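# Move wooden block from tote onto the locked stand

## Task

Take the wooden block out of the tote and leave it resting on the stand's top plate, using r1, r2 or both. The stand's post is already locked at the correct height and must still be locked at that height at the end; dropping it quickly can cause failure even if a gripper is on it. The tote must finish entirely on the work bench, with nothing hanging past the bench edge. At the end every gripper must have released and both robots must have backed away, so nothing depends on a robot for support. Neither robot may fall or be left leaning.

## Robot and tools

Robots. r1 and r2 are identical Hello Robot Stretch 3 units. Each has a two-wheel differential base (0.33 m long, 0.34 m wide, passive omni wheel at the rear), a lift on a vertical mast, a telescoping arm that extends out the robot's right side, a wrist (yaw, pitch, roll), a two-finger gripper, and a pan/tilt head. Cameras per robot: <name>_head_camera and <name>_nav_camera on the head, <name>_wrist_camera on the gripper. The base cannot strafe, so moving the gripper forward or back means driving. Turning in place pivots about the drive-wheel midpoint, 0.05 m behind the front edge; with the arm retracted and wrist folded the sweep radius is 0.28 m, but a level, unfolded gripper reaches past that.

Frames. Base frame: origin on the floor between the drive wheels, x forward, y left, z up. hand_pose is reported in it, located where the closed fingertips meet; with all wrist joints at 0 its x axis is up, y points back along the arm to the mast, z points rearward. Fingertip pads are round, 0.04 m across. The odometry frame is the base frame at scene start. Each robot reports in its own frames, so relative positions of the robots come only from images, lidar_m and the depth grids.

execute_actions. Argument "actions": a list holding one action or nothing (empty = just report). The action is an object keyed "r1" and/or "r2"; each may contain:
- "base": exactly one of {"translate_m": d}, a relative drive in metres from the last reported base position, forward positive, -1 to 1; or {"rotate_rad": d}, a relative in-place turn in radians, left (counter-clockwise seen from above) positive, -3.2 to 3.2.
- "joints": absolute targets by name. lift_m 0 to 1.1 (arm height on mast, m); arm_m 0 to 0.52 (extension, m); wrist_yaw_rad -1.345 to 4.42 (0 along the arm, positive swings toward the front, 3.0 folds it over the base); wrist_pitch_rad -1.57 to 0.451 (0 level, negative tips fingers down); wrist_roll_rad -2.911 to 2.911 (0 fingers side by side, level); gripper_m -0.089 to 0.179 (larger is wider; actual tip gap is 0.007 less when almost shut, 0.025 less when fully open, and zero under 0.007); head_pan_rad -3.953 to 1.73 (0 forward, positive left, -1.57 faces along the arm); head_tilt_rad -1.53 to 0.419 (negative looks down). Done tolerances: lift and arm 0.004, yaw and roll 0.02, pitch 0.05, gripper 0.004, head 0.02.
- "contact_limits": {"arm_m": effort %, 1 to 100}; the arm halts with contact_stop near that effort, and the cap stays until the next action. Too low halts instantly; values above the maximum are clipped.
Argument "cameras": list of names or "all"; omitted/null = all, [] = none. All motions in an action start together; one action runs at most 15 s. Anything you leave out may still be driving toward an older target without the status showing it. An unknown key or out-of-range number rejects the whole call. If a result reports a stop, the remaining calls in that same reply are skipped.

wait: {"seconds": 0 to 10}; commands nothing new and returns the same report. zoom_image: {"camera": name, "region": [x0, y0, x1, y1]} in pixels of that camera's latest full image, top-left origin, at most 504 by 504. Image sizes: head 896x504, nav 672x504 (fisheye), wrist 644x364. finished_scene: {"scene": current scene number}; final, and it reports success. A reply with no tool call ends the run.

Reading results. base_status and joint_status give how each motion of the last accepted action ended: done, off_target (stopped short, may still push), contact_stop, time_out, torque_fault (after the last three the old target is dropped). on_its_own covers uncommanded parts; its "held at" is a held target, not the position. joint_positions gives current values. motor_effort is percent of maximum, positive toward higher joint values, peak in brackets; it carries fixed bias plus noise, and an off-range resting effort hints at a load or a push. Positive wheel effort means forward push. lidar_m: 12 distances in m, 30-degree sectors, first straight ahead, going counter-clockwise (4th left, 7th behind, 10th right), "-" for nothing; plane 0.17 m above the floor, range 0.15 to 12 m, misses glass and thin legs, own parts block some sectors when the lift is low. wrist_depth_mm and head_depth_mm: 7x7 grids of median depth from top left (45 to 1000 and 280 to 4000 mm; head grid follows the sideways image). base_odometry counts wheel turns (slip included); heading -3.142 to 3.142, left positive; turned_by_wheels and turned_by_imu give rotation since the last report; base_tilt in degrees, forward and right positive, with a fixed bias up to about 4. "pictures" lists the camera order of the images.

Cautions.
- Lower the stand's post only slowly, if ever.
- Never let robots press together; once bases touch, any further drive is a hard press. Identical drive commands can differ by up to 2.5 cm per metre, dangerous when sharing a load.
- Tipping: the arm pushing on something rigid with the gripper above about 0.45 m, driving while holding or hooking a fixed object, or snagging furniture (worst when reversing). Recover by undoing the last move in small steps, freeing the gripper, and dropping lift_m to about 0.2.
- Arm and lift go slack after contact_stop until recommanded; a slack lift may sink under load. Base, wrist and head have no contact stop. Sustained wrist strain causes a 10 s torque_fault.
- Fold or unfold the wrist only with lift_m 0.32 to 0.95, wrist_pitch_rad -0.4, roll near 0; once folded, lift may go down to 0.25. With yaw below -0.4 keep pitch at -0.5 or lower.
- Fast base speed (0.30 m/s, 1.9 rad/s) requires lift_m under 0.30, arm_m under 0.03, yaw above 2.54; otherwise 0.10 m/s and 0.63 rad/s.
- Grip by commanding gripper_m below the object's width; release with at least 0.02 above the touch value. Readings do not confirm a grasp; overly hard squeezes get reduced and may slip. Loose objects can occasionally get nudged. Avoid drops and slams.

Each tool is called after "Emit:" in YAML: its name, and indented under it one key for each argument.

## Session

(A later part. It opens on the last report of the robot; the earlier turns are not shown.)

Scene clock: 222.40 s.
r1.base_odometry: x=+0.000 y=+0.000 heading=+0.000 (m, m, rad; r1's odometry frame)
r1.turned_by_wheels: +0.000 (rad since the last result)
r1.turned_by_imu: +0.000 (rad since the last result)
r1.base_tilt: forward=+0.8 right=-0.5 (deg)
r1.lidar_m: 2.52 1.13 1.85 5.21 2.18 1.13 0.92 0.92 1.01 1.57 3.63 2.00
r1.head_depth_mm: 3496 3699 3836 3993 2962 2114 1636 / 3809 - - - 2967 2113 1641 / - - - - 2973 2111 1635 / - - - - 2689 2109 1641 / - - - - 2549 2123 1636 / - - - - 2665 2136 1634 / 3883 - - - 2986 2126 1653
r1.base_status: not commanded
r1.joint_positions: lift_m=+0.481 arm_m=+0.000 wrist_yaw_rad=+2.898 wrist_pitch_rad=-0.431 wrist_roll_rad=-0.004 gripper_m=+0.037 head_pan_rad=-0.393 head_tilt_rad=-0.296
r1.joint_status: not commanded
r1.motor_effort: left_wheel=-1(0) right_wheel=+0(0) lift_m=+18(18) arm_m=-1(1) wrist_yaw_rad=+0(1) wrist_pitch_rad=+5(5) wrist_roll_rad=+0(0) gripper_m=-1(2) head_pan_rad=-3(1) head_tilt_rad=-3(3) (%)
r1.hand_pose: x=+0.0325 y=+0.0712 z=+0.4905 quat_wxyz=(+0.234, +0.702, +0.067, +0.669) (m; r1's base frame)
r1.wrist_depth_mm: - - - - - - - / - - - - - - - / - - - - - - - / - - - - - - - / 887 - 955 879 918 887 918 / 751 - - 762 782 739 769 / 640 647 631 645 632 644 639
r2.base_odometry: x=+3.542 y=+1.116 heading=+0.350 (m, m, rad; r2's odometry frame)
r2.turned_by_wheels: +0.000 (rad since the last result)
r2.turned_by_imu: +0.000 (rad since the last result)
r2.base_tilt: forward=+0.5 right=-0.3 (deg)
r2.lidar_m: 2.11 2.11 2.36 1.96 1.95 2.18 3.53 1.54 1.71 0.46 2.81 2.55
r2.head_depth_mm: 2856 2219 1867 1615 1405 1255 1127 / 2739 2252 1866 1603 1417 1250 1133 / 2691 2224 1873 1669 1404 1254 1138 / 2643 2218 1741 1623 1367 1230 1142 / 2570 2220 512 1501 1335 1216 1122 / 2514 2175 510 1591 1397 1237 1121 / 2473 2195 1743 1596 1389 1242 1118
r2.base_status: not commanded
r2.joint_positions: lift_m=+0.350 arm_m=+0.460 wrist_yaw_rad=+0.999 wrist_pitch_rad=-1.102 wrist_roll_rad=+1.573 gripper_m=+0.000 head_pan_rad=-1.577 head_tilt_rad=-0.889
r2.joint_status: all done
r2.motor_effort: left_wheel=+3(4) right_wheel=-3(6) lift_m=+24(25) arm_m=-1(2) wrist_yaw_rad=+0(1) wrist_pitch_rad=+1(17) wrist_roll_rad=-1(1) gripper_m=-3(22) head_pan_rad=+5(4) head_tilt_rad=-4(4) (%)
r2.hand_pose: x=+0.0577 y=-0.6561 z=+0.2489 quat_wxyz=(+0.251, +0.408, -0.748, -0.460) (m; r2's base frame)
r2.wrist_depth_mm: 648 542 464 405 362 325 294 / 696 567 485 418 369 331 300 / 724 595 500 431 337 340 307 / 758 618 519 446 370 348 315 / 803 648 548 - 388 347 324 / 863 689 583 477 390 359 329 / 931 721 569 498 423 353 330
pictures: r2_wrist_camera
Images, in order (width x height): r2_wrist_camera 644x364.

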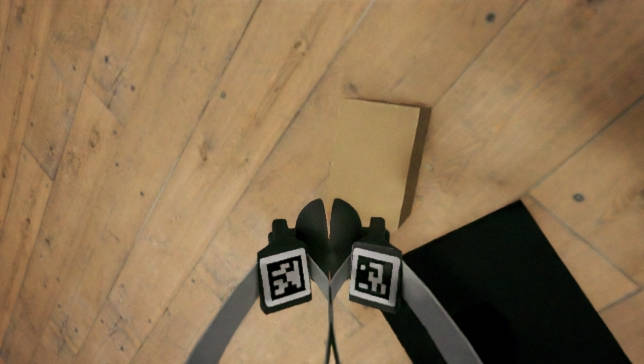

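Emit:
execute_actions:
  actions:
    - {"r2":{"base":{"translate_m":-0.05},"joints":{"arm_m":0.5,"gripper_m":0.15}}}
  cameras: []

Emit:
execute_actions:
  actions:
    - {"r2":{"joints":{"lift_m":0.17}}}
  cameras: ["r2_wrist_camera"]

Scene clock: 236.53 s.
r1.base_odometry: x=+0.000 y=+0.000 heading=+0.000 (m, m, rad; r1's odometry frame)
r1.turned_by_wheels: +0.000 (rad since the last result)
r1.turned_by_imu: -0.001 (rad since the last result)
r1.base_tilt: forward=+0.9 right=-0.5 (deg)
r1.lidar_m: 2.50 1.13 1.86 5.24 2.18 1.12 0.92 0.91 1.01 1.58 3.63 2.00
r1.head_depth_mm: 3535 3743 3856 3980 2955 2102 1632 / 3780 3978 - - 2964 2109 1630 / - - - - 2984 2133 1637 / - - - - 2659 2101 1637 / - - - - 2537 2126 1640 / - - - - 2617 2120 1648 / 3854 - - - 2985 2123 1650
r1.base_status: not commanded
r1.joint_positions: lift_m=+0.481 arm_m=+0.000 wrist_yaw_rad=+2.898 wrist_pitch_rad=-0.431 wrist_roll_rad=-0.004 gripper_m=+0.037 head_pan_rad=-0.393 head_tilt_rad=-0.296
r1.joint_status: not commanded
r1.motor_effort: left_wheel=+0(1) right_wheel=+0(0) lift_m=+18(18) arm_m=+0(0) wrist_yaw_rad=-1(0) wrist_pitch_rad=+5(5) wrist_roll_rad=+0(0) gripper_m=-1(1) head_pan_rad=-3(2) head_tilt_rad=-3(3) (%)
r1.hand_pose: x=+0.0325 y=+0.0712 z=+0.4905 quat_wxyz=(+0.234, +0.702, +0.067, +0.669) (m; r1's base frame)
r1.wrist_depth_mm: - - - - - - - / - - - - - - - / - - - - - - - / - - - - - - - / 918 - 972 923 888 921 884 / 767 - - 762 792 755 764 / 644 650 627 645 623 637 629
r2.base_odometry: x=+3.495 y=+1.099 heading=+0.350 (m, m, rad; r2's odometry frame)
r2.turned_by_wheels: +0.000 (rad since the last result)
r2.turned_by_imu: +0.000 (rad since the last result)
r2.base_tilt: forward=+0.6 right=-0.2 (deg)
r2.lidar_m: 2.16 2.16 2.33 1.94 1.93 2.16 3.49 1.49 1.66 0.47 0.47 2.61
r2.head_depth_mm: 2779 2194 1887 1599 1410 1257 1128 / 2766 2248 1882 1618 1400 1258 1127 / 2666 2239 1879 1608 1406 1251 1137 / 2594 2201 1848 1649 1406 1244 1147 / 2599 2217 1757 1593 1351 1213 1121 / 2537 2218 522 1491 1365 1236 1118 / 2440 2189 521 1581 1390 1237 1117
r2.base_status: done
r2.joint_positions: lift_m=+0.350 arm_m=+0.500 wrist_yaw_rad=+0.999 wrist_pitch_rad=-1.102 wrist_roll_rad=+1.573 gripper_m=+0.150 head_pan_rad=-1.577 head_tilt_rad=-0.889
r2.joint_status: all done
r2.motor_effort: left_wheel=+2(3) right_wheel=-2(8) lift_m=+24(24) arm_m=+3(3) wrist_yaw_rad=+0(0) wrist_pitch_rad=+1(1) wrist_roll_rad=-1(1) gripper_m=+0(100) head_pan_rad=+4(4) head_tilt_rad=-4(4) (%)
r2.hand_pose: x=+0.0577 y=-0.6956 z=+0.2489 quat_wxyz=(+0.251, +0.408, -0.748, -0.460) (m; r2's base frame)
r2.wrist_depth_mm: 647 541 469 407 360 326 296 / 688 569 482 419 369 331 301 / 723 591 500 434 377 339 307 / 753 620 514 377 377 348 314 / 818 669 538 391 395 369 319 / 876 - 565 474 407 372 323 / 948 712 584 492 418 367 346
pictures: none
No camera images: the call's "cameras" was empty. Leave "cameras" out to get every camera's image.

Scene clock: 239.00 s.
r1.base_odometry: x=+0.000 y=+0.000 heading=+0.000 (m, m, rad; r1's odometry frame)
r1.turned_by_wheels: +0.000 (rad since the last result)
r1.turned_by_imu: +0.000 (rad since the last result)
r1.base_tilt: forward=+0.8 right=-0.5 (deg)
r1.lidar_m: 2.51 1.13 1.85 5.23 2.18 1.13 0.92 0.91 1.01 1.58 3.64 1.79
r1.head_depth_mm: 3549 3696 3842 3958 2964 2119 1634 / 3804 - - - 2991 2105 1626 / - - - - 2954 2112 1640 / - - - - 2815 2011 1644 / - - - - 2820 2128 1644 / - - - - 2472 2121 1649 / 3775 - - - 3025 2122 1638
r1.base_status: not commanded
r1.joint_positions: lift_m=+0.481 arm_m=+0.000 wrist_yaw_rad=+2.898 wrist_pitch_rad=-0.431 wrist_roll_rad=-0.004 gripper_m=+0.037 head_pan_rad=-0.393 head_tilt_rad=-0.296
r1.joint_status: not commanded
r1.motor_effort: left_wheel=-1(1) right_wheel=+0(0) lift_m=+18(18) arm_m=+0(0) wrist_yaw_rad=+0(0) wrist_pitch_rad=+5(5) wrist_roll_rad=+0(0) gripper_m=-1(0) head_pan_rad=-2(2) head_tilt_rad=-3(3) (%)
r1.hand_pose: x=+0.0325 y=+0.0712 z=+0.4905 quat_wxyz=(+0.234, +0.702, +0.067, +0.669) (m; r1's base frame)
r1.wrist_depth_mm: - - - - - - - / - - - - - - - / - - - - - - - / - - - - - - - / 910 - 946 917 897 920 932 / 759 - - 748 767 754 751 / 661 651 621 650 634 646 655
r2.base_odometry: x=+3.495 y=+1.099 heading=+0.350 (m, m, rad; r2's odometry frame)
r2.turned_by_wheels: +0.000 (rad since the last result)
r2.turned_by_imu: +0.000 (rad since the last result)
r2.base_tilt: forward=+0.4 right=-0.2 (deg)
r2.lidar_m: 2.17 2.16 2.33 1.94 1.93 2.16 3.49 1.49 1.67 0.47 0.47 2.61
r2.head_depth_mm: 2791 2219 1865 1621 1420 1258 1128 / 2744 2228 1860 1606 1399 1251 1131 / 2711 2249 1878 1622 1405 1245 1133 / 2637 2229 1858 1593 1370 1246 1140 / 2579 2223 1774 1600 1331 1222 1118 / 2519 2193 521 1497 1380 1240 1119 / 2470 2221 519 1574 1391 1241 1109
r2.base_status: not commanded
r2.joint_positions: lift_m=+0.170 arm_m=+0.500 wrist_yaw_rad=+0.999 wrist_pitch_rad=-1.102 wrist_roll_rad=+1.573 gripper_m=+0.150 head_pan_rad=-1.577 head_tilt_rad=-0.889
r2.joint_status: all done
r2.motor_effort: left_wheel=+2(2) right_wheel=-2(2) lift_m=+17(21) arm_m=+2(3) wrist_yaw_rad=+1(0) wrist_pitch_rad=+1(1) wrist_roll_rad=-1(1) gripper_m=-1(1) head_pan_rad=+4(5) head_tilt_rad=-4(4) (%)
r2.hand_pose: x=+0.0577 y=-0.6956 z=+0.0693 quat_wxyz=(+0.251, +0.408, -0.748, -0.460) (m; r2's base frame)
r2.wrist_depth_mm: 339 287 247 215 191 171 156 / 358 302 254 221 196 176 159 / 374 312 263 228 201 180 163 / 398 327 252 230 207 184 167 / 420 351 201 205 214 196 169 / 460 - 208 225 219 203 171 / 473 375 218 243 227 198 183
pictures: r2_wrist_camera
Images, in order (width x height): r2_wrist_camera 644x364.

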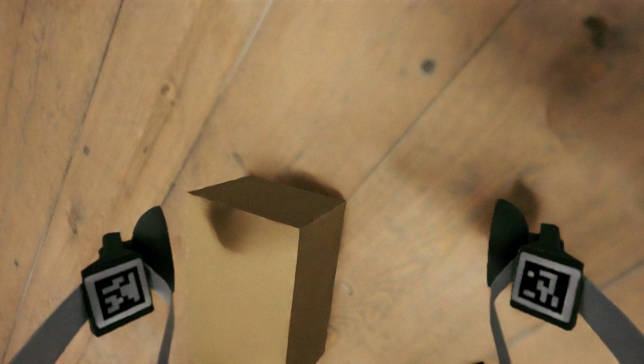

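Emit:
execute_actions:
  actions:
    - {"r2":{"base":{"translate_m":0.04},"joints":{"arm_m":0.52}}}
  cameras: []

Emit:
execute_actions:
  actions:
    - {"r2":{"joints":{"gripper_m":0.02}}}
  cameras: ["r2_wrist_camera"]

Scene clock: 245.23 s.
r1.base_odometry: x=+0.000 y=+0.000 heading=+0.000 (m, m, rad; r1's odometry frame)
r1.turned_by_wheels: +0.000 (rad since the last result)
r1.turned_by_imu: -0.001 (rad since the last result)
r1.base_tilt: forward=+0.9 right=-0.5 (deg)
r1.lidar_m: 2.52 1.13 1.85 5.23 2.18 1.13 0.92 0.91 1.01 1.58 3.63 1.79
r1.head_depth_mm: 3496 3680 3836 3946 2981 2107 1638 / 3803 3992 - - 2997 2123 1634 / - - - - 2972 2124 1639 / - - - - 2818 2031 1645 / - - - - 2610 2124 1643 / - - - - 2526 2133 1636 / 3792 - - - 3005 2123 1634
r1.base_status: not commanded
r1.joint_positions: lift_m=+0.481 arm_m=+0.000 wrist_yaw_rad=+2.898 wrist_pitch_rad=-0.431 wrist_roll_rad=-0.004 gripper_m=+0.037 head_pan_rad=-0.393 head_tilt_rad=-0.296
r1.joint_status: not commanded
r1.motor_effort: left_wheel=-1(0) right_wheel=+0(0) lift_m=+18(18) arm_m=+0(1) wrist_yaw_rad=+0(1) wrist_pitch_rad=+5(5) wrist_roll_rad=+0(0) gripper_m=-1(0) head_pan_rad=-3(2) head_tilt_rad=-3(3) (%)
r1.hand_pose: x=+0.0325 y=+0.0712 z=+0.4905 quat_wxyz=(+0.234, +0.702, +0.067, +0.669) (m; r1's base frame)
r1.wrist_depth_mm: - - - - - - - / - - - - - - - / - - - - - - - / - - - - - - - / 901 - 963 919 893 917 888 / 758 - - 763 790 752 751 / 632 653 631 648 634 659 643
r2.base_odometry: x=+3.533 y=+1.112 heading=+0.350 (m, m, rad; r2's odometry frame)
r2.turned_by_wheels: +0.000 (rad since the last result)
r2.turned_by_imu: -0.001 (rad since the last result)
r2.base_tilt: forward=+0.5 right=-0.1 (deg)
r2.lidar_m: 2.13 2.12 2.35 1.95 1.95 2.18 3.52 1.53 1.70 0.46 2.81 2.55
r2.head_depth_mm: 2815 2212 1872 1615 1408 1253 1127 / 2705 2234 1863 1607 1415 1258 1128 / 2671 2230 1873 1625 1408 1251 1142 / 2607 2220 1770 1590 1375 1249 1136 / 2565 2232 524 1500 1319 1213 1125 / 2493 2218 523 1593 1385 1244 1122 / 2428 2217 1715 1580 1386 1232 1116
r2.base_status: done
r2.joint_positions: lift_m=+0.170 arm_m=+0.520 wrist_yaw_rad=+0.999 wrist_pitch_rad=-1.102 wrist_roll_rad=+1.573 gripper_m=+0.150 head_pan_rad=-1.577 head_tilt_rad=-0.889
r2.joint_status: all done
r2.motor_effort: left_wheel=+2(7) right_wheel=-2(4) lift_m=+17(17) arm_m=+4(5) wrist_yaw_rad=+1(1) wrist_pitch_rad=+1(1) wrist_roll_rad=+0(1) gripper_m=+1(0) head_pan_rad=+5(5) head_tilt_rad=-4(4) (%)
r2.hand_pose: x=+0.0576 y=-0.7156 z=+0.0693 quat_wxyz=(+0.251, +0.408, -0.748, -0.460) (m; r2's base frame)
r2.wrist_depth_mm: 339 287 246 215 191 171 156 / 357 298 254 221 195 175 159 / 376 310 264 228 201 180 162 / 395 325 274 223 205 184 167 / 423 349 285 174 204 195 170 / 463 - 295 178 212 202 171 / 474 375 308 183 221 198 182
pictures: none
No camera images: the call's "cameras" was empty. Leave "cameras" out to get every camera's image.

Scene clock: 247.03 s.
r1.base_odometry: x=+0.000 y=+0.000 heading=+0.000 (m, m, rad; r1's odometry frame)
r1.turned_by_wheels: +0.000 (rad since the last result)
r1.turned_by_imu: +0.000 (rad since the last result)
r1.base_tilt: forward=+0.7 right=-0.5 (deg)
r1.lidar_m: 2.52 1.13 1.86 5.23 2.17 1.13 0.92 0.91 1.01 1.58 3.62 1.78
r1.head_depth_mm: 3546 3664 3844 3993 2985 2102 1635 / 3863 3966 - - 2976 2113 1640 / - - - - 2982 2122 1639 / - - - - 2834 2030 1635 / - - - - 2635 2121 1645 / - - - - 2549 2118 1645 / 3821 - - - 2969 2118 1633
r1.base_status: not commanded
r1.joint_positions: lift_m=+0.481 arm_m=+0.000 wrist_yaw_rad=+2.898 wrist_pitch_rad=-0.431 wrist_roll_rad=-0.004 gripper_m=+0.037 head_pan_rad=-0.393 head_tilt_rad=-0.296
r1.joint_status: not commanded
r1.motor_effort: left_wheel=-1(1) right_wheel=+0(0) lift_m=+18(18) arm_m=+0(0) wrist_yaw_rad=+0(0) wrist_pitch_rad=+5(5) wrist_roll_rad=+0(0) gripper_m=+0(0) head_pan_rad=-2(1) head_tilt_rad=-2(3) (%)
r1.hand_pose: x=+0.0325 y=+0.0712 z=+0.4905 quat_wxyz=(+0.234, +0.702, +0.067, +0.669) (m; r1's base frame)
r1.wrist_depth_mm: - - - - - - - / - - - - - - - / - - - - - - - / - - - - - - - / 940 - 928 870 906 898 950 / 755 - - 748 770 738 748 / 663 643 618 650 645 662 629
r2.base_odometry: x=+3.533 y=+1.112 heading=+0.350 (m, m, rad; r2's odometry frame)
r2.turned_by_wheels: +0.000 (rad since the last result)
r2.turned_by_imu: -0.001 (rad since the last result)
r2.base_tilt: forward=+0.7 right=-0.4 (deg)
r2.lidar_m: 2.12 2.12 2.34 1.95 1.94 2.18 3.52 1.53 1.70 0.46 2.81 2.56
r2.head_depth_mm: 2812 2210 1880 1612 1413 1254 1128 / 2722 2240 1867 1614 1395 1249 1123 / 2678 2233 1878 1618 1402 1251 1143 / 2623 2206 1782 1602 1385 1243 1135 / 2588 2217 525 1498 1318 1203 1120 / 2498 2210 522 1598 1394 1245 1120 / 2453 2182 1722 1579 1388 1226 1115
r2.base_status: not commanded
r2.joint_positions: lift_m=+0.170 arm_m=+0.520 wrist_yaw_rad=+0.999 wrist_pitch_rad=-1.109 wrist_roll_rad=+1.573 gripper_m=+0.021 head_pan_rad=-1.577 head_tilt_rad=-0.889
r2.joint_status: all done
r2.motor_effort: left_wheel=-3(3) right_wheel=+8(8) lift_m=+17(17) arm_m=+3(3) wrist_yaw_rad=+1(1) wrist_pitch_rad=+3(3) wrist_roll_rad=-1(1) gripper_m=-10(100) head_pan_rad=+4(4) head_tilt_rad=-4(4) (%)
r2.hand_pose: x=+0.0563 y=-0.7148 z=+0.0687 quat_wxyz=(+0.252, +0.407, -0.746, -0.463) (m; r2's base frame)
r2.wrist_depth_mm: 339 285 246 214 191 172 156 / 356 297 254 222 196 176 160 / 370 311 264 229 202 180 164 / 393 323 273 224 206 185 167 / 419 339 296 173 205 190 172 / 440 356 - 176 - 195 176 / 468 388 304 185 224 196 180
pictures: r2_wrist_camera
Images, in order (width x height): r2_wrist_camera 644x364.

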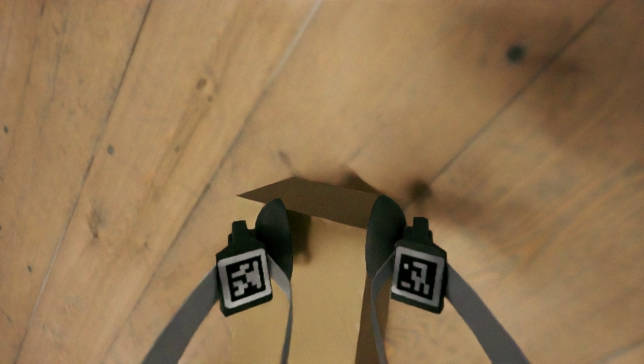

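Emit:
execute_actions:
  actions:
    - {"r2":{"joints":{"gripper_m":0.15,"lift_m":0.3,"wrist_pitch_rad":-1.5}}}
  cameras: ["r2_wrist_camera"]

Scene clock: 254.77 s.
r1.base_odometry: x=+0.000 y=+0.000 heading=+0.000 (m, m, rad; r1's odometry frame)
r1.turned_by_wheels: +0.000 (rad since the last result)
r1.turned_by_imu: -0.001 (rad since the last result)
r1.base_tilt: forward=+0.8 right=-0.6 (deg)
r1.lidar_m: 2.53 1.12 1.85 5.22 2.18 1.13 0.92 0.91 1.01 1.58 3.62 2.00
r1.head_depth_mm: 3503 3753 3831 3961 2963 2108 1643 / 3783 3981 - - 2984 2105 1628 / - - - - 2998 2126 1633 / - - - - 2697 2111 1643 / - - - - 2582 2123 1643 / - - - - 2650 2134 1635 / 3839 - - - 2973 2117 1642
r1.base_status: not commanded
r1.joint_positions: lift_m=+0.481 arm_m=+0.000 wrist_yaw_rad=+2.898 wrist_pitch_rad=-0.431 wrist_roll_rad=-0.004 gripper_m=+0.037 head_pan_rad=-0.393 head_tilt_rad=-0.296
r1.joint_status: not commanded
r1.motor_effort: left_wheel=-1(1) right_wheel=+0(0) lift_m=+18(18) arm_m=+0(1) wrist_yaw_rad=+0(0) wrist_pitch_rad=+5(5) wrist_roll_rad=+0(0) gripper_m=+0(2) head_pan_rad=-2(2) head_tilt_rad=-2(3) (%)
r1.hand_pose: x=+0.0325 y=+0.0712 z=+0.4905 quat_wxyz=(+0.234, +0.702, +0.067, +0.669) (m; r1's base frame)
r1.wrist_depth_mm: - - - - - - - / - - - - - - - / - - - - - - - / - - - - - - - / 901 - 965 915 899 904 921 / 756 - - 741 782 753 758 / 639 645 638 647 622 648 658
r2.base_odometry: x=+3.533 y=+1.112 heading=+0.350 (m, m, rad; r2's odometry frame)
r2.turned_by_wheels: +0.000 (rad since the last result)
r2.turned_by_imu: +0.000 (rad since the last result)
r2.base_tilt: forward=+0.7 right=-0.2 (deg)
r2.lidar_m: 2.13 2.12 2.35 1.95 1.94 2.18 3.53 1.52 1.70 0.46 2.81 2.56
r2.head_depth_mm: 2782 2197 1879 1609 1413 1248 1129 / 2743 2238 1843 1601 1405 1250 1132 / 2664 2227 1859 1671 1406 1258 1146 / 2624 2234 1765 1638 1373 1252 1141 / 2583 2199 523 1499 1310 1215 1120 / 2512 2201 522 1591 1396 1245 1114 / 2447 2205 1716 1593 1389 1236 1118
r2.base_status: not commanded
r2.joint_positions: lift_m=+0.300 arm_m=+0.520 wrist_yaw_rad=+0.999 wrist_pitch_rad=-1.494 wrist_roll_rad=+1.572 gripper_m=+0.150 head_pan_rad=-1.577 head_tilt_rad=-0.890
r2.joint_status: all done
r2.motor_effort: left_wheel=+2(8) right_wheel=-2(12) lift_m=+24(26) arm_m=+2(2) wrist_yaw_rad=+1(0) wrist_pitch_rad=-1(22) wrist_roll_rad=+0(1) gripper_m=+0(99) head_pan_rad=+4(5) head_tilt_rad=-4(4) (%)
r2.hand_pose: x=-0.0254 y=-0.6624 z=+0.1812 quat_wxyz=(+0.326, +0.351, -0.644, -0.597) (m; r2's base frame)
r2.wrist_depth_mm: 332 326 320 315 309 301 297 / 344 336 328 324 315 312 307 / 357 347 339 333 325 321 313 / 367 356 299 342 338 330 323 / 376 367 303 358 349 341 332 / 393 - 320 360 359 355 342 / 407 398 379 369 365 362 361
pictures: r2_wrist_camera
Images, in order (width x height): r2_wrist_camera 644x364.

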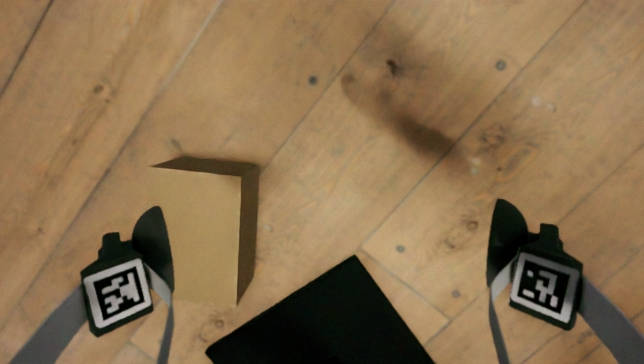

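Emit:
execute_actions:
  actions:
    - {"r2":{"base":{"translate_m":0.04},"joints":{"wrist_pitch_rad":-1.3}}}
  cameras: ["r2_wrist_camera"]

Scene clock: 274.60 s.
r1.base_odometry: x=+0.000 y=+0.000 heading=+0.000 (m, m, rad; r1's odometry frame)
r1.turned_by_wheels: +0.000 (rad since the last result)
r1.turned_by_imu: -0.001 (rad since the last result)
r1.base_tilt: forward=+0.7 right=-0.5 (deg)
r1.lidar_m: 3.90 1.13 1.85 5.24 2.18 1.13 0.92 0.91 1.01 1.58 3.64 1.80
r1.head_depth_mm: 3509 3692 3856 3948 2990 2116 1632 / 3817 - - - 2957 2090 1648 / - - - - 2969 2118 1633 / - - - - 2683 2122 1640 / - - - - 2504 2104 1632 / - - - - 2691 2119 1644 / 3832 - - - 2999 2110 1646
r1.base_status: not commanded
r1.joint_positions: lift_m=+0.481 arm_m=+0.000 wrist_yaw_rad=+2.898 wrist_pitch_rad=-0.431 wrist_roll_rad=-0.004 gripper_m=+0.037 head_pan_rad=-0.393 head_tilt_rad=-0.296
r1.joint_status: not commanded
r1.motor_effort: left_wheel=-1(1) right_wheel=+0(0) lift_m=+18(18) arm_m=+0(0) wrist_yaw_rad=+0(0) wrist_pitch_rad=+5(5) wrist_roll_rad=+0(0) gripper_m=-1(0) head_pan_rad=-2(3) head_tilt_rad=-3(3) (%)
r1.hand_pose: x=+0.0325 y=+0.0712 z=+0.4905 quat_wxyz=(+0.234, +0.702, +0.067, +0.669) (m; r1's base frame)
r1.wrist_depth_mm: - - - - - - - / - - - - - - - / - - - - - - - / - - - - - - - / 885 - 941 897 912 915 874 / 763 - - 758 790 753 757 / 657 655 624 645 630 645 624
r2.base_odometry: x=+3.570 y=+1.126 heading=+0.350 (m, m, rad; r2's odometry frame)
r2.turned_by_wheels: +0.000 (rad since the last result)
r2.turned_by_imu: -0.001 (rad since the last result)
r2.base_tilt: forward=+0.5 right=-0.1 (deg)
r2.lidar_m: 2.09 2.08 2.33 1.97 1.95 2.19 3.53 1.56 2.39 0.45 2.80 2.52
r2.head_depth_mm: 2764 2212 1863 1614 1406 1251 1134 / 2709 2260 1868 1595 1410 1248 1129 / 2699 2231 1806 1661 1400 1249 1147 / 2577 2216 514 1625 1370 1227 1143 / 2551 2199 511 1523 1342 1225 1118 / 2504 2202 510 1585 1391 1242 1118 / 2478 2175 1843 1578 1382 1231 1118
r2.base_status: done
r2.joint_positions: lift_m=+0.300 arm_m=+0.520 wrist_yaw_rad=+0.999 wrist_pitch_rad=-1.303 wrist_roll_rad=+1.572 gripper_m=+0.150 head_pan_rad=-1.577 head_tilt_rad=-0.890
r2.joint_status: all done
r2.motor_effort: left_wheel=+2(6) right_wheel=-2(4) lift_m=+24(24) arm_m=+2(2) wrist_yaw_rad=+0(0) wrist_pitch_rad=+1(3) wrist_roll_rad=+0(0) gripper_m=+0(0) head_pan_rad=+4(5) head_tilt_rad=-4(4) (%)
r2.hand_pose: x=+0.0159 y=-0.6889 z=+0.1850 quat_wxyz=(+0.291, +0.380, -0.698, -0.532) (m; r2's base frame)
r2.wrist_depth_mm: 406 374 348 321 303 285 268 / 419 389 358 336 311 291 275 / 438 404 371 334 319 299 282 / 456 418 381 290 329 307 289 / 469 433 400 301 341 321 297 / 502 - 413 375 345 324 302 / 517 467 429 382 351 326 318
pictures: r2_wrist_camera
Images, in order (width x height): r2_wrist_camera 644x364.

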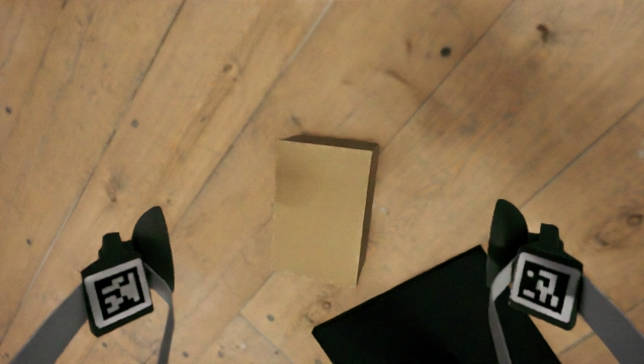

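Well centred. Lower.

Emit:
execute_actions:
  actions:
    - {"r2":{"joints":{"lift_m":0.15}}}
  cameras: ["r2_wrist_camera"]

Scene clock: 279.47 s.
r1.base_odometry: x=+0.000 y=+0.000 heading=+0.000 (m, m, rad; r1's odometry frame)
r1.turned_by_wheels: +0.000 (rad since the last result)
r1.turned_by_imu: -0.001 (rad since the last result)
r1.base_tilt: forward=+0.8 right=-0.7 (deg)
r1.lidar_m: 3.90 1.12 1.85 5.21 2.18 1.12 0.92 0.91 1.01 1.58 3.63 1.80
r1.head_depth_mm: 3472 3655 3834 3991 2954 2105 1636 / 3838 - - - 2957 2116 1630 / - - - - 2997 2127 1636 / - - - - 2808 2039 1635 / - - - - 2547 2119 1637 / - - - - 2658 2116 1650 / 3820 3982 - - 2987 2127 1652
r1.base_status: not commanded
r1.joint_positions: lift_m=+0.481 arm_m=+0.000 wrist_yaw_rad=+2.898 wrist_pitch_rad=-0.431 wrist_roll_rad=-0.004 gripper_m=+0.037 head_pan_rad=-0.393 head_tilt_rad=-0.296
r1.joint_status: not commanded
r1.motor_effort: left_wheel=-1(1) right_wheel=+0(0) lift_m=+18(18) arm_m=+0(0) wrist_yaw_rad=+0(0) wrist_pitch_rad=+5(5) wrist_roll_rad=+0(1) gripper_m=+0(0) head_pan_rad=-2(2) head_tilt_rad=-3(2) (%)
r1.hand_pose: x=+0.0325 y=+0.0712 z=+0.4905 quat_wxyz=(+0.234, +0.702, +0.067, +0.669) (m; r1's base frame)
r1.wrist_depth_mm: - - - - - - - / - - - - - - - / - - - - - - - / - - - - - - - / 933 - 930 888 895 892 905 / 751 - - 759 760 746 730 / 665 640 631 646 630 648 638
r2.base_odometry: x=+3.570 y=+1.126 heading=+0.350 (m, m, rad; r2's odometry frame)
r2.turned_by_wheels: +0.000 (rad since the last result)
r2.turned_by_imu: +0.000 (rad since the last result)
r2.base_tilt: forward=+0.6 right=-0.1 (deg)
r2.lidar_m: 2.09 2.08 2.33 1.96 1.96 2.19 3.55 1.56 2.39 0.45 2.80 2.52
r2.head_depth_mm: 2825 2240 1873 1604 1414 1257 1135 / 2700 2239 1875 1609 1400 1251 1128 / 2630 2228 1826 1636 1399 1244 1135 / 2592 2209 513 1604 1352 1225 1140 / 2550 2189 511 1522 1346 1226 1113 / 2481 2197 509 1594 1396 1248 1125 / 2483 2189 1831 1588 1384 1239 1118
r2.base_status: not commanded
r2.joint_positions: lift_m=+0.150 arm_m=+0.520 wrist_yaw_rad=+0.999 wrist_pitch_rad=-1.288 wrist_roll_rad=+1.572 gripper_m=+0.150 head_pan_rad=-1.577 head_tilt_rad=-0.890
r2.joint_status: all done
r2.motor_effort: left_wheel=+2(2) right_wheel=-2(2) lift_m=+15(22) arm_m=+2(2) wrist_yaw_rad=+1(1) wrist_pitch_rad=-4(4) wrist_roll_rad=+0(0) gripper_m=-2(4) head_pan_rad=+5(5) head_tilt_rad=-4(4) (%)
r2.hand_pose: x=+0.0190 y=-0.6909 z=+0.0362 quat_wxyz=(+0.288, +0.383, -0.702, -0.527) (m; r2's base frame)
r2.wrist_depth_mm: 225 208 192 178 166 155 146 / 233 215 199 183 171 159 150 / 243 224 204 189 175 164 153 / 252 232 147 168 181 168 158 / 265 159 147 140 187 177 161 / 282 162 152 145 192 183 163 / 290 260 159 155 198 183 174
pictures: r2_wrist_camera
Images, in order (width x height): r2_wrist_camera 644x364.

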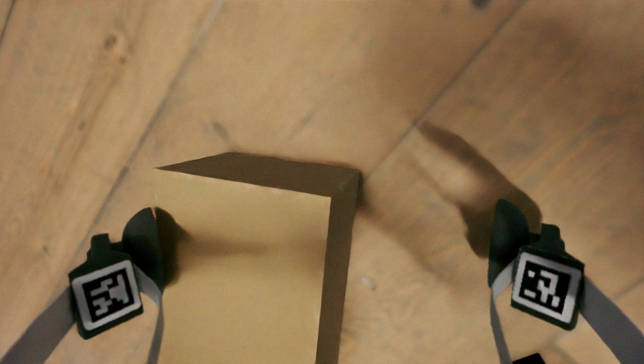

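Low enough; close.

Emit:
execute_actions:
  actions:
    - {"r2":{"joints":{"gripper_m":0.0}}}
  cameras: []

Emit:
execute_actions:
  actions:
    - {"r2":{"joints":{"lift_m":0.35}}}
  cameras: ["r2_wrist_camera"]

Scene clock: 285.90 s.
r1.base_odometry: x=+0.000 y=+0.000 heading=+0.000 (m, m, rad; r1's odometry frame)
r1.turned_by_wheels: +0.000 (rad since the last result)
r1.turned_by_imu: -0.001 (rad since the last result)
r1.base_tilt: forward=+0.8 right=-0.4 (deg)
r1.lidar_m: 3.89 1.12 1.86 5.26 2.18 1.13 0.92 0.91 1.01 1.58 3.60 1.80
r1.head_depth_mm: 3507 3707 3851 3967 2974 2108 1640 / 3773 3996 - - 2989 2108 1634 / - - - - 2983 2118 1634 / - - - - 2808 2041 1637 / - - - - 2545 2113 1642 / - - - - 2613 2134 1645 / 3900 - - - 3017 2115 1642
r1.base_status: not commanded
r1.joint_positions: lift_m=+0.481 arm_m=+0.000 wrist_yaw_rad=+2.898 wrist_pitch_rad=-0.431 wrist_roll_rad=-0.004 gripper_m=+0.037 head_pan_rad=-0.393 head_tilt_rad=-0.296
r1.joint_status: not commanded
r1.motor_effort: left_wheel=-1(0) right_wheel=+0(0) lift_m=+18(18) arm_m=+0(1) wrist_yaw_rad=+0(0) wrist_pitch_rad=+5(5) wrist_roll_rad=+0(0) gripper_m=+0(1) head_pan_rad=-1(2) head_tilt_rad=-2(2) (%)
r1.hand_pose: x=+0.0325 y=+0.0712 z=+0.4905 quat_wxyz=(+0.234, +0.702, +0.067, +0.669) (m; r1's base frame)
r1.wrist_depth_mm: - - - - - - - / - - - - - - - / - - - - - - - / - - - - - - - / 901 - 962 930 891 904 889 / 766 - - 760 784 758 749 / 645 655 623 656 631 635 625
r2.base_odometry: x=+3.570 y=+1.126 heading=+0.351 (m, m, rad; r2's odometry frame)
r2.turned_by_wheels: +0.000 (rad since the last result)
r2.turned_by_imu: +0.000 (rad since the last result)
r2.base_tilt: forward=+0.5 right=-0.1 (deg)
r2.lidar_m: 2.09 2.08 2.33 1.96 1.96 2.19 3.54 1.56 2.39 0.45 2.80 2.52
r2.head_depth_mm: 2785 2248 1883 1612 1418 1258 1130 / 2708 2250 1875 1600 1402 1260 1126 / 2698 2228 1830 1646 1403 1237 1134 / 2618 2233 513 1596 1356 1231 1141 / 2588 2213 511 1526 1346 1222 1119 / 2485 2203 509 1579 1388 1235 1116 / 2469 2189 1838 1586 1384 1235 1115
r2.base_status: not commanded
r2.joint_positions: lift_m=+0.150 arm_m=+0.520 wrist_yaw_rad=+0.998 wrist_pitch_rad=-1.205 wrist_roll_rad=+1.585 gripper_m=+0.002 head_pan_rad=-1.577 head_tilt_rad=-0.890
r2.joint_status: all done
r2.on_its_own: wrist_pitch_rad is at rest, and its effort (-31) is outside its rest range (-20 to +32)
r2.motor_effort: left_wheel=+6(6) right_wheel=-9(10) lift_m=+14(14) arm_m=+1(2) wrist_yaw_rad=+2(2) wrist_pitch_rad=-31(31) wrist_roll_rad=-5(6) gripper_m=-42(100) head_pan_rad=+5(4) head_tilt_rad=-4(4) (%)
r2.hand_pose: x=+0.0364 y=-0.7022 z=+0.0410 quat_wxyz=(+0.267, +0.391, -0.725, -0.500) (m; r2's base frame)
r2.wrist_depth_mm: 261 231 207 187 169 155 144 / 271 239 213 192 174 160 147 / 284 249 221 197 179 164 151 / 297 261 157 144 178 168 155 / 311 275 157 143 145 173 159 / 328 297 163 148 176 176 163 / 353 293 172 153 198 186 168
pictures: none
No camera images: the call's "cameras" was empty. Leave "cameras" out to get every camera's image.

Scene clock: 288.57 s.
r1.base_odometry: x=+0.000 y=+0.000 heading=+0.000 (m, m, rad; r1's odometry frame)
r1.turned_by_wheels: +0.000 (rad since the last result)
r1.turned_by_imu: +0.000 (rad since the last result)
r1.base_tilt: forward=+0.7 right=-0.6 (deg)
r1.lidar_m: 3.91 1.13 1.85 5.23 2.18 1.13 0.92 0.91 1.01 1.58 3.62 2.00
r1.head_depth_mm: 3497 3690 3883 3997 2970 2113 1636 / 3771 - - - 2982 2109 1631 / - - - - 2962 2121 1637 / - - - - 2678 2036 1635 / - - - - 2576 2113 1627 / - - - - 2698 2123 1648 / 3847 - - - 3024 2134 1640
r1.base_status: not commanded
r1.joint_positions: lift_m=+0.481 arm_m=+0.000 wrist_yaw_rad=+2.898 wrist_pitch_rad=-0.431 wrist_roll_rad=-0.004 gripper_m=+0.037 head_pan_rad=-0.393 head_tilt_rad=-0.296
r1.joint_status: not commanded
r1.motor_effort: left_wheel=+0(0) right_wheel=+0(0) lift_m=+18(18) arm_m=+0(1) wrist_yaw_rad=-1(0) wrist_pitch_rad=+6(6) wrist_roll_rad=+0(0) gripper_m=-3(2) head_pan_rad=-1(2) head_tilt_rad=-3(3) (%)
r1.hand_pose: x=+0.0325 y=+0.0712 z=+0.4905 quat_wxyz=(+0.234, +0.702, +0.067, +0.669) (m; r1's base frame)
r1.wrist_depth_mm: - - - - - - - / - - - - - - - / - - - - - - - / - - - - - - - / 904 - 974 882 911 904 914 / 758 - - 762 770 744 749 / 635 650 620 652 630 660 631
r2.base_odometry: x=+3.570 y=+1.126 heading=+0.350 (m, m, rad; r2's odometry frame)
r2.turned_by_wheels: +0.000 (rad since the last result)
r2.turned_by_imu: -0.001 (rad since the last result)
r2.base_tilt: forward=+0.5 right=-0.2 (deg)
r2.lidar_m: 2.09 2.08 2.33 1.96 1.96 2.19 3.54 1.56 2.39 0.45 2.80 2.52
r2.head_depth_mm: 2785 2243 1858 1606 1416 1254 1137 / 2698 2244 1860 1609 1416 1254 1130 / 2672 2221 1812 1570 1401 1252 1142 / 2622 2212 514 1619 1359 1221 1143 / 2545 2194 512 1526 1350 1226 1121 / 2537 2198 508 1584 1384 1239 1121 / 2456 2200 1828 1582 1383 1242 1112
r2.base_status: not commanded
r2.joint_positions: lift_m=+0.350 arm_m=+0.520 wrist_yaw_rad=+0.998 wrist_pitch_rad=-1.303 wrist_roll_rad=+1.575 gripper_m=+0.004 head_pan_rad=-1.577 head_tilt_rad=-0.890
r2.joint_status: all done
r2.motor_effort: left_wheel=+2(9) right_wheel=-1(15) lift_m=+24(25) arm_m=+1(1) wrist_yaw_rad=+1(2) wrist_pitch_rad=+2(32) wrist_roll_rad=-2(5) gripper_m=-2(40) head_pan_rad=+5(4) head_tilt_rad=-4(4) (%)
r2.hand_pose: x=+0.0159 y=-0.6890 z=+0.2350 quat_wxyz=(+0.289, +0.379, -0.699, -0.533) (m; r2's base frame)
r2.wrist_depth_mm: 465 430 399 370 349 326 308 / 486 444 414 386 359 335 316 / 504 468 428 394 363 345 325 / 524 480 443 343 371 354 334 / 543 505 464 - 386 363 343 / 575 520 484 429 386 370 350 / 607 542 492 455 408 378 363
pictures: r2_wrist_camera
Images, in order (width x height): r2_wrist_camera 644x364.

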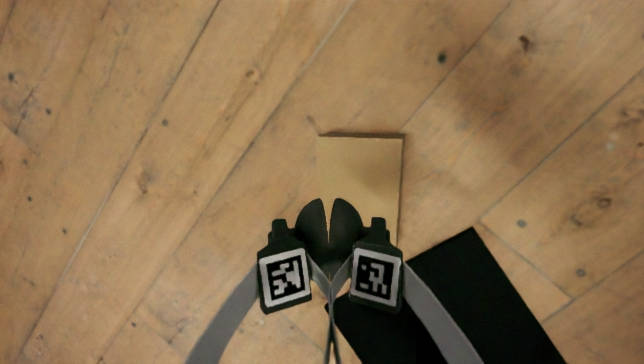

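Emit:
execute_actions:
  actions:
    - {"r2":{"joints":{"gripper_m":0.15}}}
  cameras: []

Emit:
execute_actions:
  actions:
    - {"r2":{"joints":{"lift_m":0.125}}}
  cameras: ["r2_wrist_camera"]

Scene clock: 295.83 s.
r1.base_odometry: x=+0.000 y=+0.000 heading=+0.000 (m, m, rad; r1's odometry frame)
r1.turned_by_wheels: +0.000 (rad since the last result)
r1.turned_by_imu: -0.001 (rad since the last result)
r1.base_tilt: forward=+0.8 right=-0.6 (deg)
r1.lidar_m: 3.91 1.13 1.85 5.24 2.17 1.12 0.92 0.91 1.01 1.58 3.63 2.00
r1.head_depth_mm: 3484 3666 3856 3914 2976 2106 1633 / 3782 - - - 3010 2115 1641 / - - - - 2996 2114 1645 / - - - - 2669 2092 1634 / - - - - 2600 2124 1634 / - - - - 2691 2122 1632 / 3833 - - - 2999 2113 1640
r1.base_status: not commanded
r1.joint_positions: lift_m=+0.481 arm_m=+0.000 wrist_yaw_rad=+2.898 wrist_pitch_rad=-0.431 wrist_roll_rad=-0.004 gripper_m=+0.037 head_pan_rad=-0.393 head_tilt_rad=-0.296
r1.joint_status: not commanded
r1.motor_effort: left_wheel=-1(1) right_wheel=+0(0) lift_m=+18(18) arm_m=-1(0) wrist_yaw_rad=-1(0) wrist_pitch_rad=+5(5) wrist_roll_rad=+0(0) gripper_m=-1(0) head_pan_rad=-2(2) head_tilt_rad=-3(3) (%)
r1.hand_pose: x=+0.0325 y=+0.0712 z=+0.4905 quat_wxyz=(+0.234, +0.702, +0.067, +0.669) (m; r1's base frame)
r1.wrist_depth_mm: - - - - - - - / - - - - - - - / - - - - - - - / - - - - - - - / 933 - 943 909 919 920 872 / 745 - - 739 794 757 758 / 655 644 643 650 631 640 637
r2.base_odometry: x=+3.570 y=+1.126 heading=+0.350 (m, m, rad; r2's odometry frame)
r2.turned_by_wheels: +0.000 (rad since the last result)
r2.turned_by_imu: -0.001 (rad since the last result)
r2.base_tilt: forward=+0.8 right=-0.2 (deg)
r2.lidar_m: 2.09 2.08 2.33 1.96 1.96 2.19 3.53 1.56 2.39 0.45 2.80 2.52
r2.head_depth_mm: 2805 2235 1868 1620 1411 1262 1130 / 2750 2215 1867 1608 1406 1257 1135 / 2656 2230 1838 1569 1391 1247 1142 / 2626 2226 513 1633 1357 1230 1137 / 2567 2206 511 1521 1342 1220 1121 / 2527 2191 509 1586 1393 1238 1114 / 2452 2173 1827 1587 1387 1228 1115
r2.base_status: not commanded
r2.joint_positions: lift_m=+0.350 arm_m=+0.520 wrist_yaw_rad=+0.998 wrist_pitch_rad=-1.303 wrist_roll_rad=+1.575 gripper_m=+0.150 head_pan_rad=-1.577 head_tilt_rad=-0.890
r2.joint_status: all done
r2.motor_effort: left_wheel=+1(2) right_wheel=-1(2) lift_m=+24(24) arm_m=+2(1) wrist_yaw_rad=+1(1) wrist_pitch_rad=+1(1) wrist_roll_rad=-2(2) gripper_m=+0(100) head_pan_rad=+5(5) head_tilt_rad=-4(4) (%)
r2.hand_pose: x=+0.0159 y=-0.6890 z=+0.2350 quat_wxyz=(+0.289, +0.379, -0.699, -0.533) (m; r2's base frame)
r2.wrist_depth_mm: 463 431 401 374 348 327 309 / 483 445 415 382 360 336 314 / 501 459 422 390 363 346 324 / 521 481 444 347 372 356 333 / 543 502 460 359 378 369 339 / 572 - 476 435 393 376 347 / 596 544 496 458 403 376 369
pictures: none
No camera images: the call's "cameras" was empty. Leave "cameras" out to get every camera's image.

Scene clock: 298.70 s.
r1.base_odometry: x=+0.000 y=+0.000 heading=+0.000 (m, m, rad; r1's odometry frame)
r1.turned_by_wheels: +0.000 (rad since the last result)
r1.turned_by_imu: +0.000 (rad since the last result)
r1.base_tilt: forward=+0.8 right=-0.7 (deg)
r1.lidar_m: 3.89 1.12 1.85 5.26 2.17 1.13 0.92 0.92 1.00 1.58 3.64 1.80
r1.head_depth_mm: 3571 3660 3855 3978 2986 2102 1636 / 3803 - - - 2970 2101 1630 / - - - - 2991 2110 1635 / - - - - 2822 2029 1637 / - - - - 2541 2128 1645 / - - - - 2618 2128 1634 / 3836 - - - 3000 2136 1639
r1.base_status: not commanded
r1.joint_positions: lift_m=+0.481 arm_m=+0.000 wrist_yaw_rad=+2.898 wrist_pitch_rad=-0.431 wrist_roll_rad=-0.004 gripper_m=+0.037 head_pan_rad=-0.393 head_tilt_rad=-0.296
r1.joint_status: not commanded
r1.motor_effort: left_wheel=-1(1) right_wheel=+0(0) lift_m=+18(18) arm_m=+1(0) wrist_yaw_rad=+0(0) wrist_pitch_rad=+5(5) wrist_roll_rad=+0(0) gripper_m=+0(2) head_pan_rad=-1(2) head_tilt_rad=-3(4) (%)
r1.hand_pose: x=+0.0325 y=+0.0712 z=+0.4905 quat_wxyz=(+0.234, +0.702, +0.067, +0.669) (m; r1's base frame)
r1.wrist_depth_mm: - - - - - - - / - - - - - - - / - - - - - - - / - - - - - - - / 925 - 918 909 901 908 919 / 763 - - 760 771 756 755 / 663 650 622 637 651 642 652
r2.base_odometry: x=+3.570 y=+1.126 heading=+0.350 (m, m, rad; r2's odometry frame)
r2.turned_by_wheels: +0.000 (rad since the last result)
r2.turned_by_imu: +0.000 (rad since the last result)
r2.base_tilt: forward=+0.7 right=-0.3 (deg)
r2.lidar_m: 2.09 2.08 2.32 1.96 1.96 2.19 3.56 1.56 2.39 0.45 2.80 2.51
r2.head_depth_mm: 2814 2247 1880 1621 1408 1256 1130 / 2691 2220 1863 1607 1399 1252 1124 / 2699 2221 1807 1642 1405 1251 1129 / 2611 2220 515 1595 1354 1222 1133 / 2550 2211 511 1524 1355 1227 1121 / 2536 2215 510 1589 1391 1250 1123 / 2471 2171 1842 1590 1380 1239 1119
r2.base_status: not commanded
r2.joint_positions: lift_m=+0.146 arm_m=+0.520 wrist_yaw_rad=+0.998 wrist_pitch_rad=-1.318 wrist_roll_rad=+1.575 gripper_m=+0.150 head_pan_rad=-1.577 head_tilt_rad=-0.890
r2.joint_status: lift_m contact_stop (moved -0.204 of -0.225)
r2.on_its_own: lift_m is slack since a contact_stop, until your next command for it (your +0.125 is given up)
r2.motor_effort: left_wheel=+3(3) right_wheel=-4(5) lift_m=+17(21) arm_m=+1(1) wrist_yaw_rad=+2(1) wrist_pitch_rad=+6(11) wrist_roll_rad=-2(2) gripper_m=+0(2) head_pan_rad=+4(5) head_tilt_rad=-4(4) (%)
r2.hand_pose: x=+0.0126 y=-0.6869 z=+0.0303 quat_wxyz=(+0.292, +0.377, -0.695, -0.539) (m; r2's base frame)
r2.wrist_depth_mm: 212 198 185 173 162 153 145 / 220 206 191 179 167 157 149 / 229 213 197 184 172 162 152 / 237 221 140 132 175 166 157 / 247 229 140 130 180 173 160 / 262 - 145 134 187 180 162 / 273 249 151 139 195 180 173
pictures: r2_wrist_camera
Images, in order (width x height): r2_wrist_camera 644x364.

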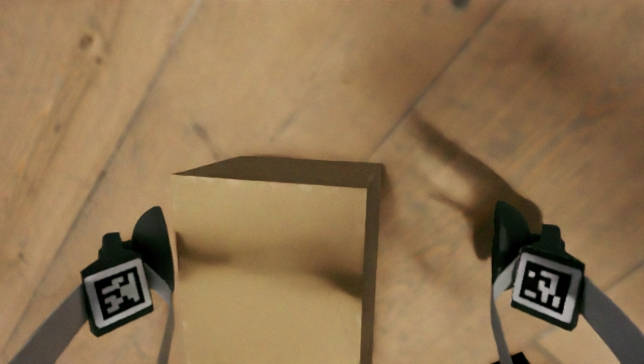

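Emit:
execute_actions:
  actions:
    - {"r2":{"joints":{"gripper_m":0.02}}}
  cameras: ["r2_wrist_camera"]

Scene clock: 304.13 s.
r1.base_odometry: x=+0.000 y=+0.000 heading=+0.000 (m, m, rad; r1's odometry frame)
r1.turned_by_wheels: +0.000 (rad since the last result)
r1.turned_by_imu: -0.001 (rad since the last result)
r1.base_tilt: forward=+0.8 right=-0.5 (deg)
r1.lidar_m: 3.92 1.13 1.86 5.19 2.18 1.13 0.92 0.91 1.01 1.58 3.63 1.80
r1.head_depth_mm: 3506 3680 3857 3975 2982 2103 1633 / 3825 3991 - - 2979 2114 1628 / - - - - 2963 2123 1639 / - - - - 2822 2024 1633 / - - - - 2547 2118 1642 / - - - - 2643 2120 1641 / 3812 - - - 2991 2127 1641
r1.base_status: not commanded
r1.joint_positions: lift_m=+0.481 arm_m=+0.000 wrist_yaw_rad=+2.898 wrist_pitch_rad=-0.431 wrist_roll_rad=-0.004 gripper_m=+0.037 head_pan_rad=-0.393 head_tilt_rad=-0.296
r1.joint_status: not commanded
r1.motor_effort: left_wheel=-1(1) right_wheel=+0(0) lift_m=+18(18) arm_m=+0(0) wrist_yaw_rad=-1(0) wrist_pitch_rad=+5(5) wrist_roll_rad=+1(0) gripper_m=-1(1) head_pan_rad=-2(3) head_tilt_rad=-3(3) (%)
r1.hand_pose: x=+0.0325 y=+0.0712 z=+0.4905 quat_wxyz=(+0.234, +0.702, +0.067, +0.669) (m; r1's base frame)
r1.wrist_depth_mm: - - - - - - - / - - - - - - - / - - - - - - - / - - - - - - - / 913 - 935 919 923 852 931 / 756 - - 769 809 741 740 / 661 639 629 663 632 641 657
r2.base_odometry: x=+3.570 y=+1.126 heading=+0.351 (m, m, rad; r2's odometry frame)
r2.turned_by_wheels: +0.000 (rad since the last result)
r2.turned_by_imu: +0.000 (rad since the last result)
r2.base_tilt: forward=+0.6 right=-0.1 (deg)
r2.lidar_m: 2.09 2.08 2.34 1.97 1.96 2.19 3.56 1.56 2.39 0.45 2.80 2.51
r2.head_depth_mm: 2799 2253 1859 1611 1414 1254 1131 / 2707 2226 1875 1617 1397 1255 1133 / 2669 2226 1803 1639 1402 1236 1137 / 2617 2204 513 1597 1354 1228 1140 / 2532 2198 510 1528 1348 1223 1122 / 2521 2188 509 1598 1387 1239 1120 / 2470 2179 1850 1582 1389 1232 1114
r2.base_status: not commanded
r2.joint_positions: lift_m=+0.150 arm_m=+0.520 wrist_yaw_rad=+0.998 wrist_pitch_rad=-1.280 wrist_roll_rad=+1.577 gripper_m=+0.021 head_pan_rad=-1.577 head_tilt_rad=-0.890
r2.joint_status: all done
r2.on_its_own: lift_m is slack since a contact_stop, until your next command for it (your +0.125 is given up)
r2.motor_effort: left_wheel=+4(6) right_wheel=-5(9) lift_m=+21(21) arm_m=+2(2) wrist_yaw_rad=+1(2) wrist_pitch_rad=-6(11) wrist_roll_rad=-2(2) gripper_m=-30(100) head_pan_rad=+5(4) head_tilt_rad=-4(4) (%)
r2.hand_pose: x=+0.0206 y=-0.6920 z=+0.0358 quat_wxyz=(+0.284, +0.382, -0.705, -0.526) (m; r2's base frame)
r2.wrist_depth_mm: 225 207 191 176 164 154 145 / 233 215 196 182 168 158 148 / 244 224 205 188 174 162 152 / 253 233 205 134 156 166 155 / 268 242 144 133 125 170 160 / 279 258 148 138 129 172 164 / 292 259 158 143 136 184 169
pictures: r2_wrist_camera
Images, in order (width x height): r2_wrist_camera 644x364.

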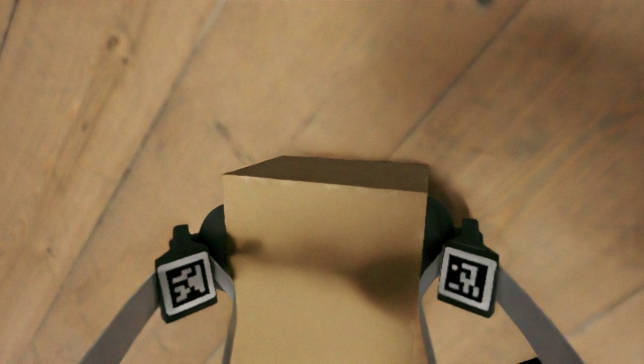

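Looks gripped. Lift slowly.

Emit:
execute_actions:
  actions:
    - {"r2":{"joints":{"lift_m":0.25}}}
  cameras: ["r2_wrist_camera"]

Scene clock: 309.13 s.
r1.base_odometry: x=+0.000 y=+0.000 heading=+0.000 (m, m, rad; r1's odometry frame)
r1.turned_by_wheels: +0.000 (rad since the last result)
r1.turned_by_imu: -0.001 (rad since the last result)
r1.base_tilt: forward=+0.7 right=-0.5 (deg)
r1.lidar_m: 3.90 1.13 1.85 5.24 2.18 1.13 0.92 0.91 1.01 1.58 3.63 2.00
r1.head_depth_mm: 3543 3707 3846 3968 2973 2095 1632 / 3811 - - - 3023 2111 1634 / - - - - 2994 2112 1629 / - - - - 2696 2034 1635 / - - - - 2492 2120 1634 / - - - - 2683 2125 1637 / 3835 - - - 2994 2121 1651
r1.base_status: not commanded
r1.joint_positions: lift_m=+0.481 arm_m=+0.000 wrist_yaw_rad=+2.898 wrist_pitch_rad=-0.431 wrist_roll_rad=-0.004 gripper_m=+0.037 head_pan_rad=-0.393 head_tilt_rad=-0.296
r1.joint_status: not commanded
r1.motor_effort: left_wheel=-1(1) right_wheel=+0(0) lift_m=+18(18) arm_m=+0(1) wrist_yaw_rad=+0(1) wrist_pitch_rad=+5(5) wrist_roll_rad=+0(0) gripper_m=+0(0) head_pan_rad=-2(3) head_tilt_rad=-2(3) (%)
r1.hand_pose: x=+0.0325 y=+0.0712 z=+0.4905 quat_wxyz=(+0.234, +0.702, +0.067, +0.669) (m; r1's base frame)
r1.wrist_depth_mm: - - - - - - - / - - - - - - - / - - - - - - - / - - - - - - - / 905 - 950 880 899 921 866 / 759 - - 771 768 739 729 / 643 655 635 653 644 640 633
r2.base_odometry: x=+3.570 y=+1.126 heading=+0.350 (m, m, rad; r2's odometry frame)
r2.turned_by_wheels: +0.000 (rad since the last result)
r2.turned_by_imu: -0.001 (rad since the last result)
r2.base_tilt: forward=+0.6 right=-0.2 (deg)
r2.lidar_m: 2.09 2.08 2.33 1.96 1.96 2.19 3.54 1.56 2.39 0.45 2.80 2.52
r2.head_depth_mm: 2781 2239 1891 1617 1406 1255 1135 / 2694 2220 1873 1603 1407 1252 1126 / 2698 2243 1812 1630 1393 1269 1138 / 2594 2194 513 1640 1285 1231 1137 / 2537 2176 511 1533 1339 1226 1125 / 2518 2204 509 1590 1391 1249 1117 / 2467 2194 1839 1577 1391 1238 1114
r2.base_status: not commanded
r2.joint_positions: lift_m=+0.250 arm_m=+0.520 wrist_yaw_rad=+0.998 wrist_pitch_rad=-1.301 wrist_roll_rad=+1.574 gripper_m=+0.031 head_pan_rad=-1.577 head_tilt_rad=-0.890
r2.joint_status: all done
r2.on_its_own: gripper_m is held at +0.030, not at your +0.020, by its stall guard, which is not easing now
r2.motor_effort: left_wheel=+2(4) right_wheel=-3(5) lift_m=+25(26) arm_m=+2(2) wrist_yaw_rad=+2(1) wrist_pitch_rad=+1(6) wrist_roll_rad=-1(2) gripper_m=-25(24) head_pan_rad=+4(4) head_tilt_rad=-4(4) (%)
r2.hand_pose: x=+0.0161 y=-0.6892 z=+0.1350 quat_wxyz=(+0.289, +0.380, -0.699, -0.533) (m; r2's base frame)
r2.wrist_depth_mm: 343 318 295 274 256 240 226 / 357 328 304 281 262 247 232 / 368 339 314 290 271 253 241 / 384 353 323 135 151 261 246 / 403 372 146 135 125 267 252 / 418 391 153 141 131 270 259 / 445 396 361 148 139 279 264
pictures: r2_wrist_camera
Images, in order (width x height): r2_wrist_camera 644x364.

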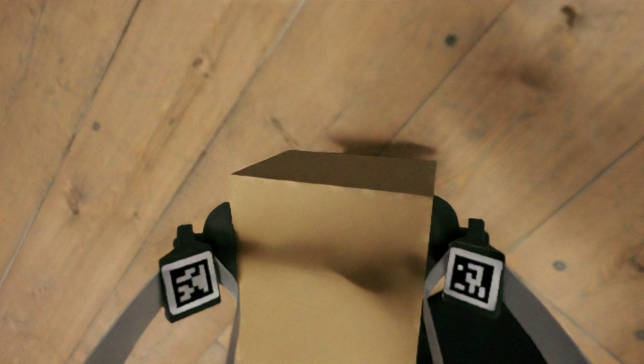

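Emit:
execute_actions:
  actions:
    - {"r2":{"base":{"translate_m":-0.12},"joints":{"lift_m":1.1}}}
  cameras: ["r2_wrist_camera","r2_nav_camera"]

Scene clock: 323.23 s.
r1.base_odometry: x=+0.000 y=+0.000 heading=+0.000 (m, m, rad; r1's odometry frame)
r1.turned_by_wheels: +0.000 (rad since the last result)
r1.turned_by_imu: -0.002 (rad since the last result)
r1.base_tilt: forward=+0.8 right=-0.5 (deg)
r1.lidar_m: 2.39 1.12 1.86 5.20 2.18 1.13 0.92 0.91 1.01 1.58 3.62 1.99
r1.head_depth_mm: 3509 3719 3876 3968 2985 2118 1630 / 3794 - - - 2939 2112 1649 / - - - - 2981 2117 1639 / - - - - 2827 2121 1641 / - - - - 2982 2121 1644 / - - - - 2638 2129 1639 / 3791 - - - 2993 2125 1642
r1.base_status: not commanded
r1.joint_positions: lift_m=+0.481 arm_m=+0.000 wrist_yaw_rad=+2.898 wrist_pitch_rad=-0.431 wrist_roll_rad=-0.004 gripper_m=+0.037 head_pan_rad=-0.393 head_tilt_rad=-0.296
r1.joint_status: not commanded
r1.motor_effort: left_wheel=+0(1) right_wheel=+0(0) lift_m=+18(18) arm_m=+0(0) wrist_yaw_rad=+0(0) wrist_pitch_rad=+5(5) wrist_roll_rad=+0(0) gripper_m=-2(1) head_pan_rad=-2(2) head_tilt_rad=-3(3) (%)
r1.hand_pose: x=+0.0325 y=+0.0712 z=+0.4905 quat_wxyz=(+0.234, +0.702, +0.067, +0.669) (m; r1's base frame)
r1.wrist_depth_mm: - - - - - - - / - - - - - - - / - - - - - - - / - - - - - - - / 886 - 930 940 908 889 916 / 758 - - 752 768 761 727 / 647 642 639 637 634 654 641
r2.base_odometry: x=+3.457 y=+1.085 heading=+0.350 (m, m, rad; r2's odometry frame)
r2.turned_by_wheels: +0.000 (rad since the last result)
r2.turned_by_imu: +0.000 (rad since the last result)
r2.base_tilt: forward=+0.4 right=-0.1 (deg)
r2.lidar_m: 2.21 2.19 2.31 1.93 1.92 2.15 3.49 1.45 1.63 2.85 0.48 2.64
r2.head_depth_mm: 2833 2212 1890 1620 1410 1255 1128 / 2715 2233 1885 1583 1404 1256 1130 / 2688 2254 1849 1597 1410 1248 1141 / 599 2079 1866 1594 1397 1247 1140 / 2506 2140 1842 1584 1402 1224 1124 / 2593 2207 523 1493 1316 1221 1112 / 2482 2180 521 1549 1386 1228 1105
r2.base_status: done
r2.joint_positions: lift_m=+1.100 arm_m=+0.520 wrist_yaw_rad=+0.998 wrist_pitch_rad=-1.302 wrist_roll_rad=+1.574 gripper_m=+0.031 head_pan_rad=-1.577 head_tilt_rad=-0.890
r2.joint_status: all done
r2.on_its_own: gripper_m is held at +0.030, not at your +0.020, by its stall guard, which is not easing now
r2.motor_effort: left_wheel=+2(2) right_wheel=-1(7) lift_m=+26(26) arm_m=+2(1) wrist_yaw_rad=+1(1) wrist_pitch_rad=+1(1) wrist_roll_rad=-1(1) gripper_m=-25(24) head_pan_rad=+5(5) head_tilt_rad=-4(3) (%)
r2.hand_pose: x=+0.0160 y=-0.6891 z=+0.9849 quat_wxyz=(+0.289, +0.380, -0.699, -0.533) (m; r2's base frame)
r2.wrist_depth_mm: - - - - - 978 927 / - - - - - - 947 / - - - - - - 978 / - - - 135 150 - - / - - 145 135 124 - - / - - 153 141 131 - - / - - - 147 139 - -
pictures: r2_nav_camera (sideways: a quarter turn counterclockwise sets it upright), r2_wrist_camera
Images, in order (width x height): r2_nav_camera 672x504, r2_wrist_camera 644x364.

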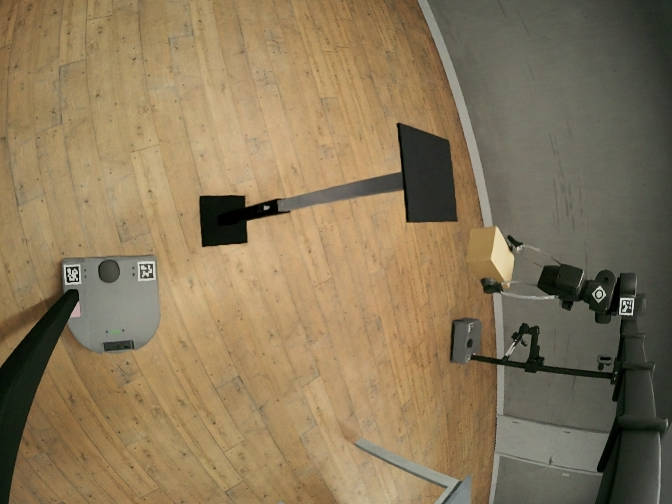

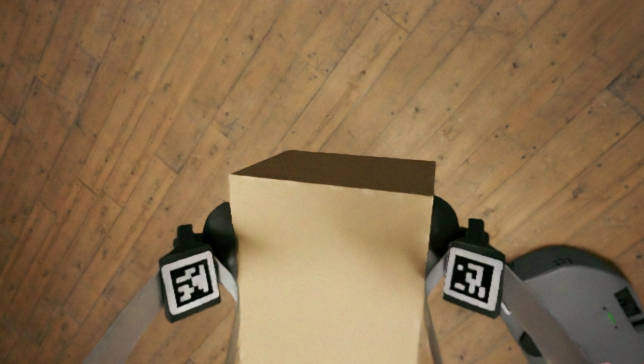

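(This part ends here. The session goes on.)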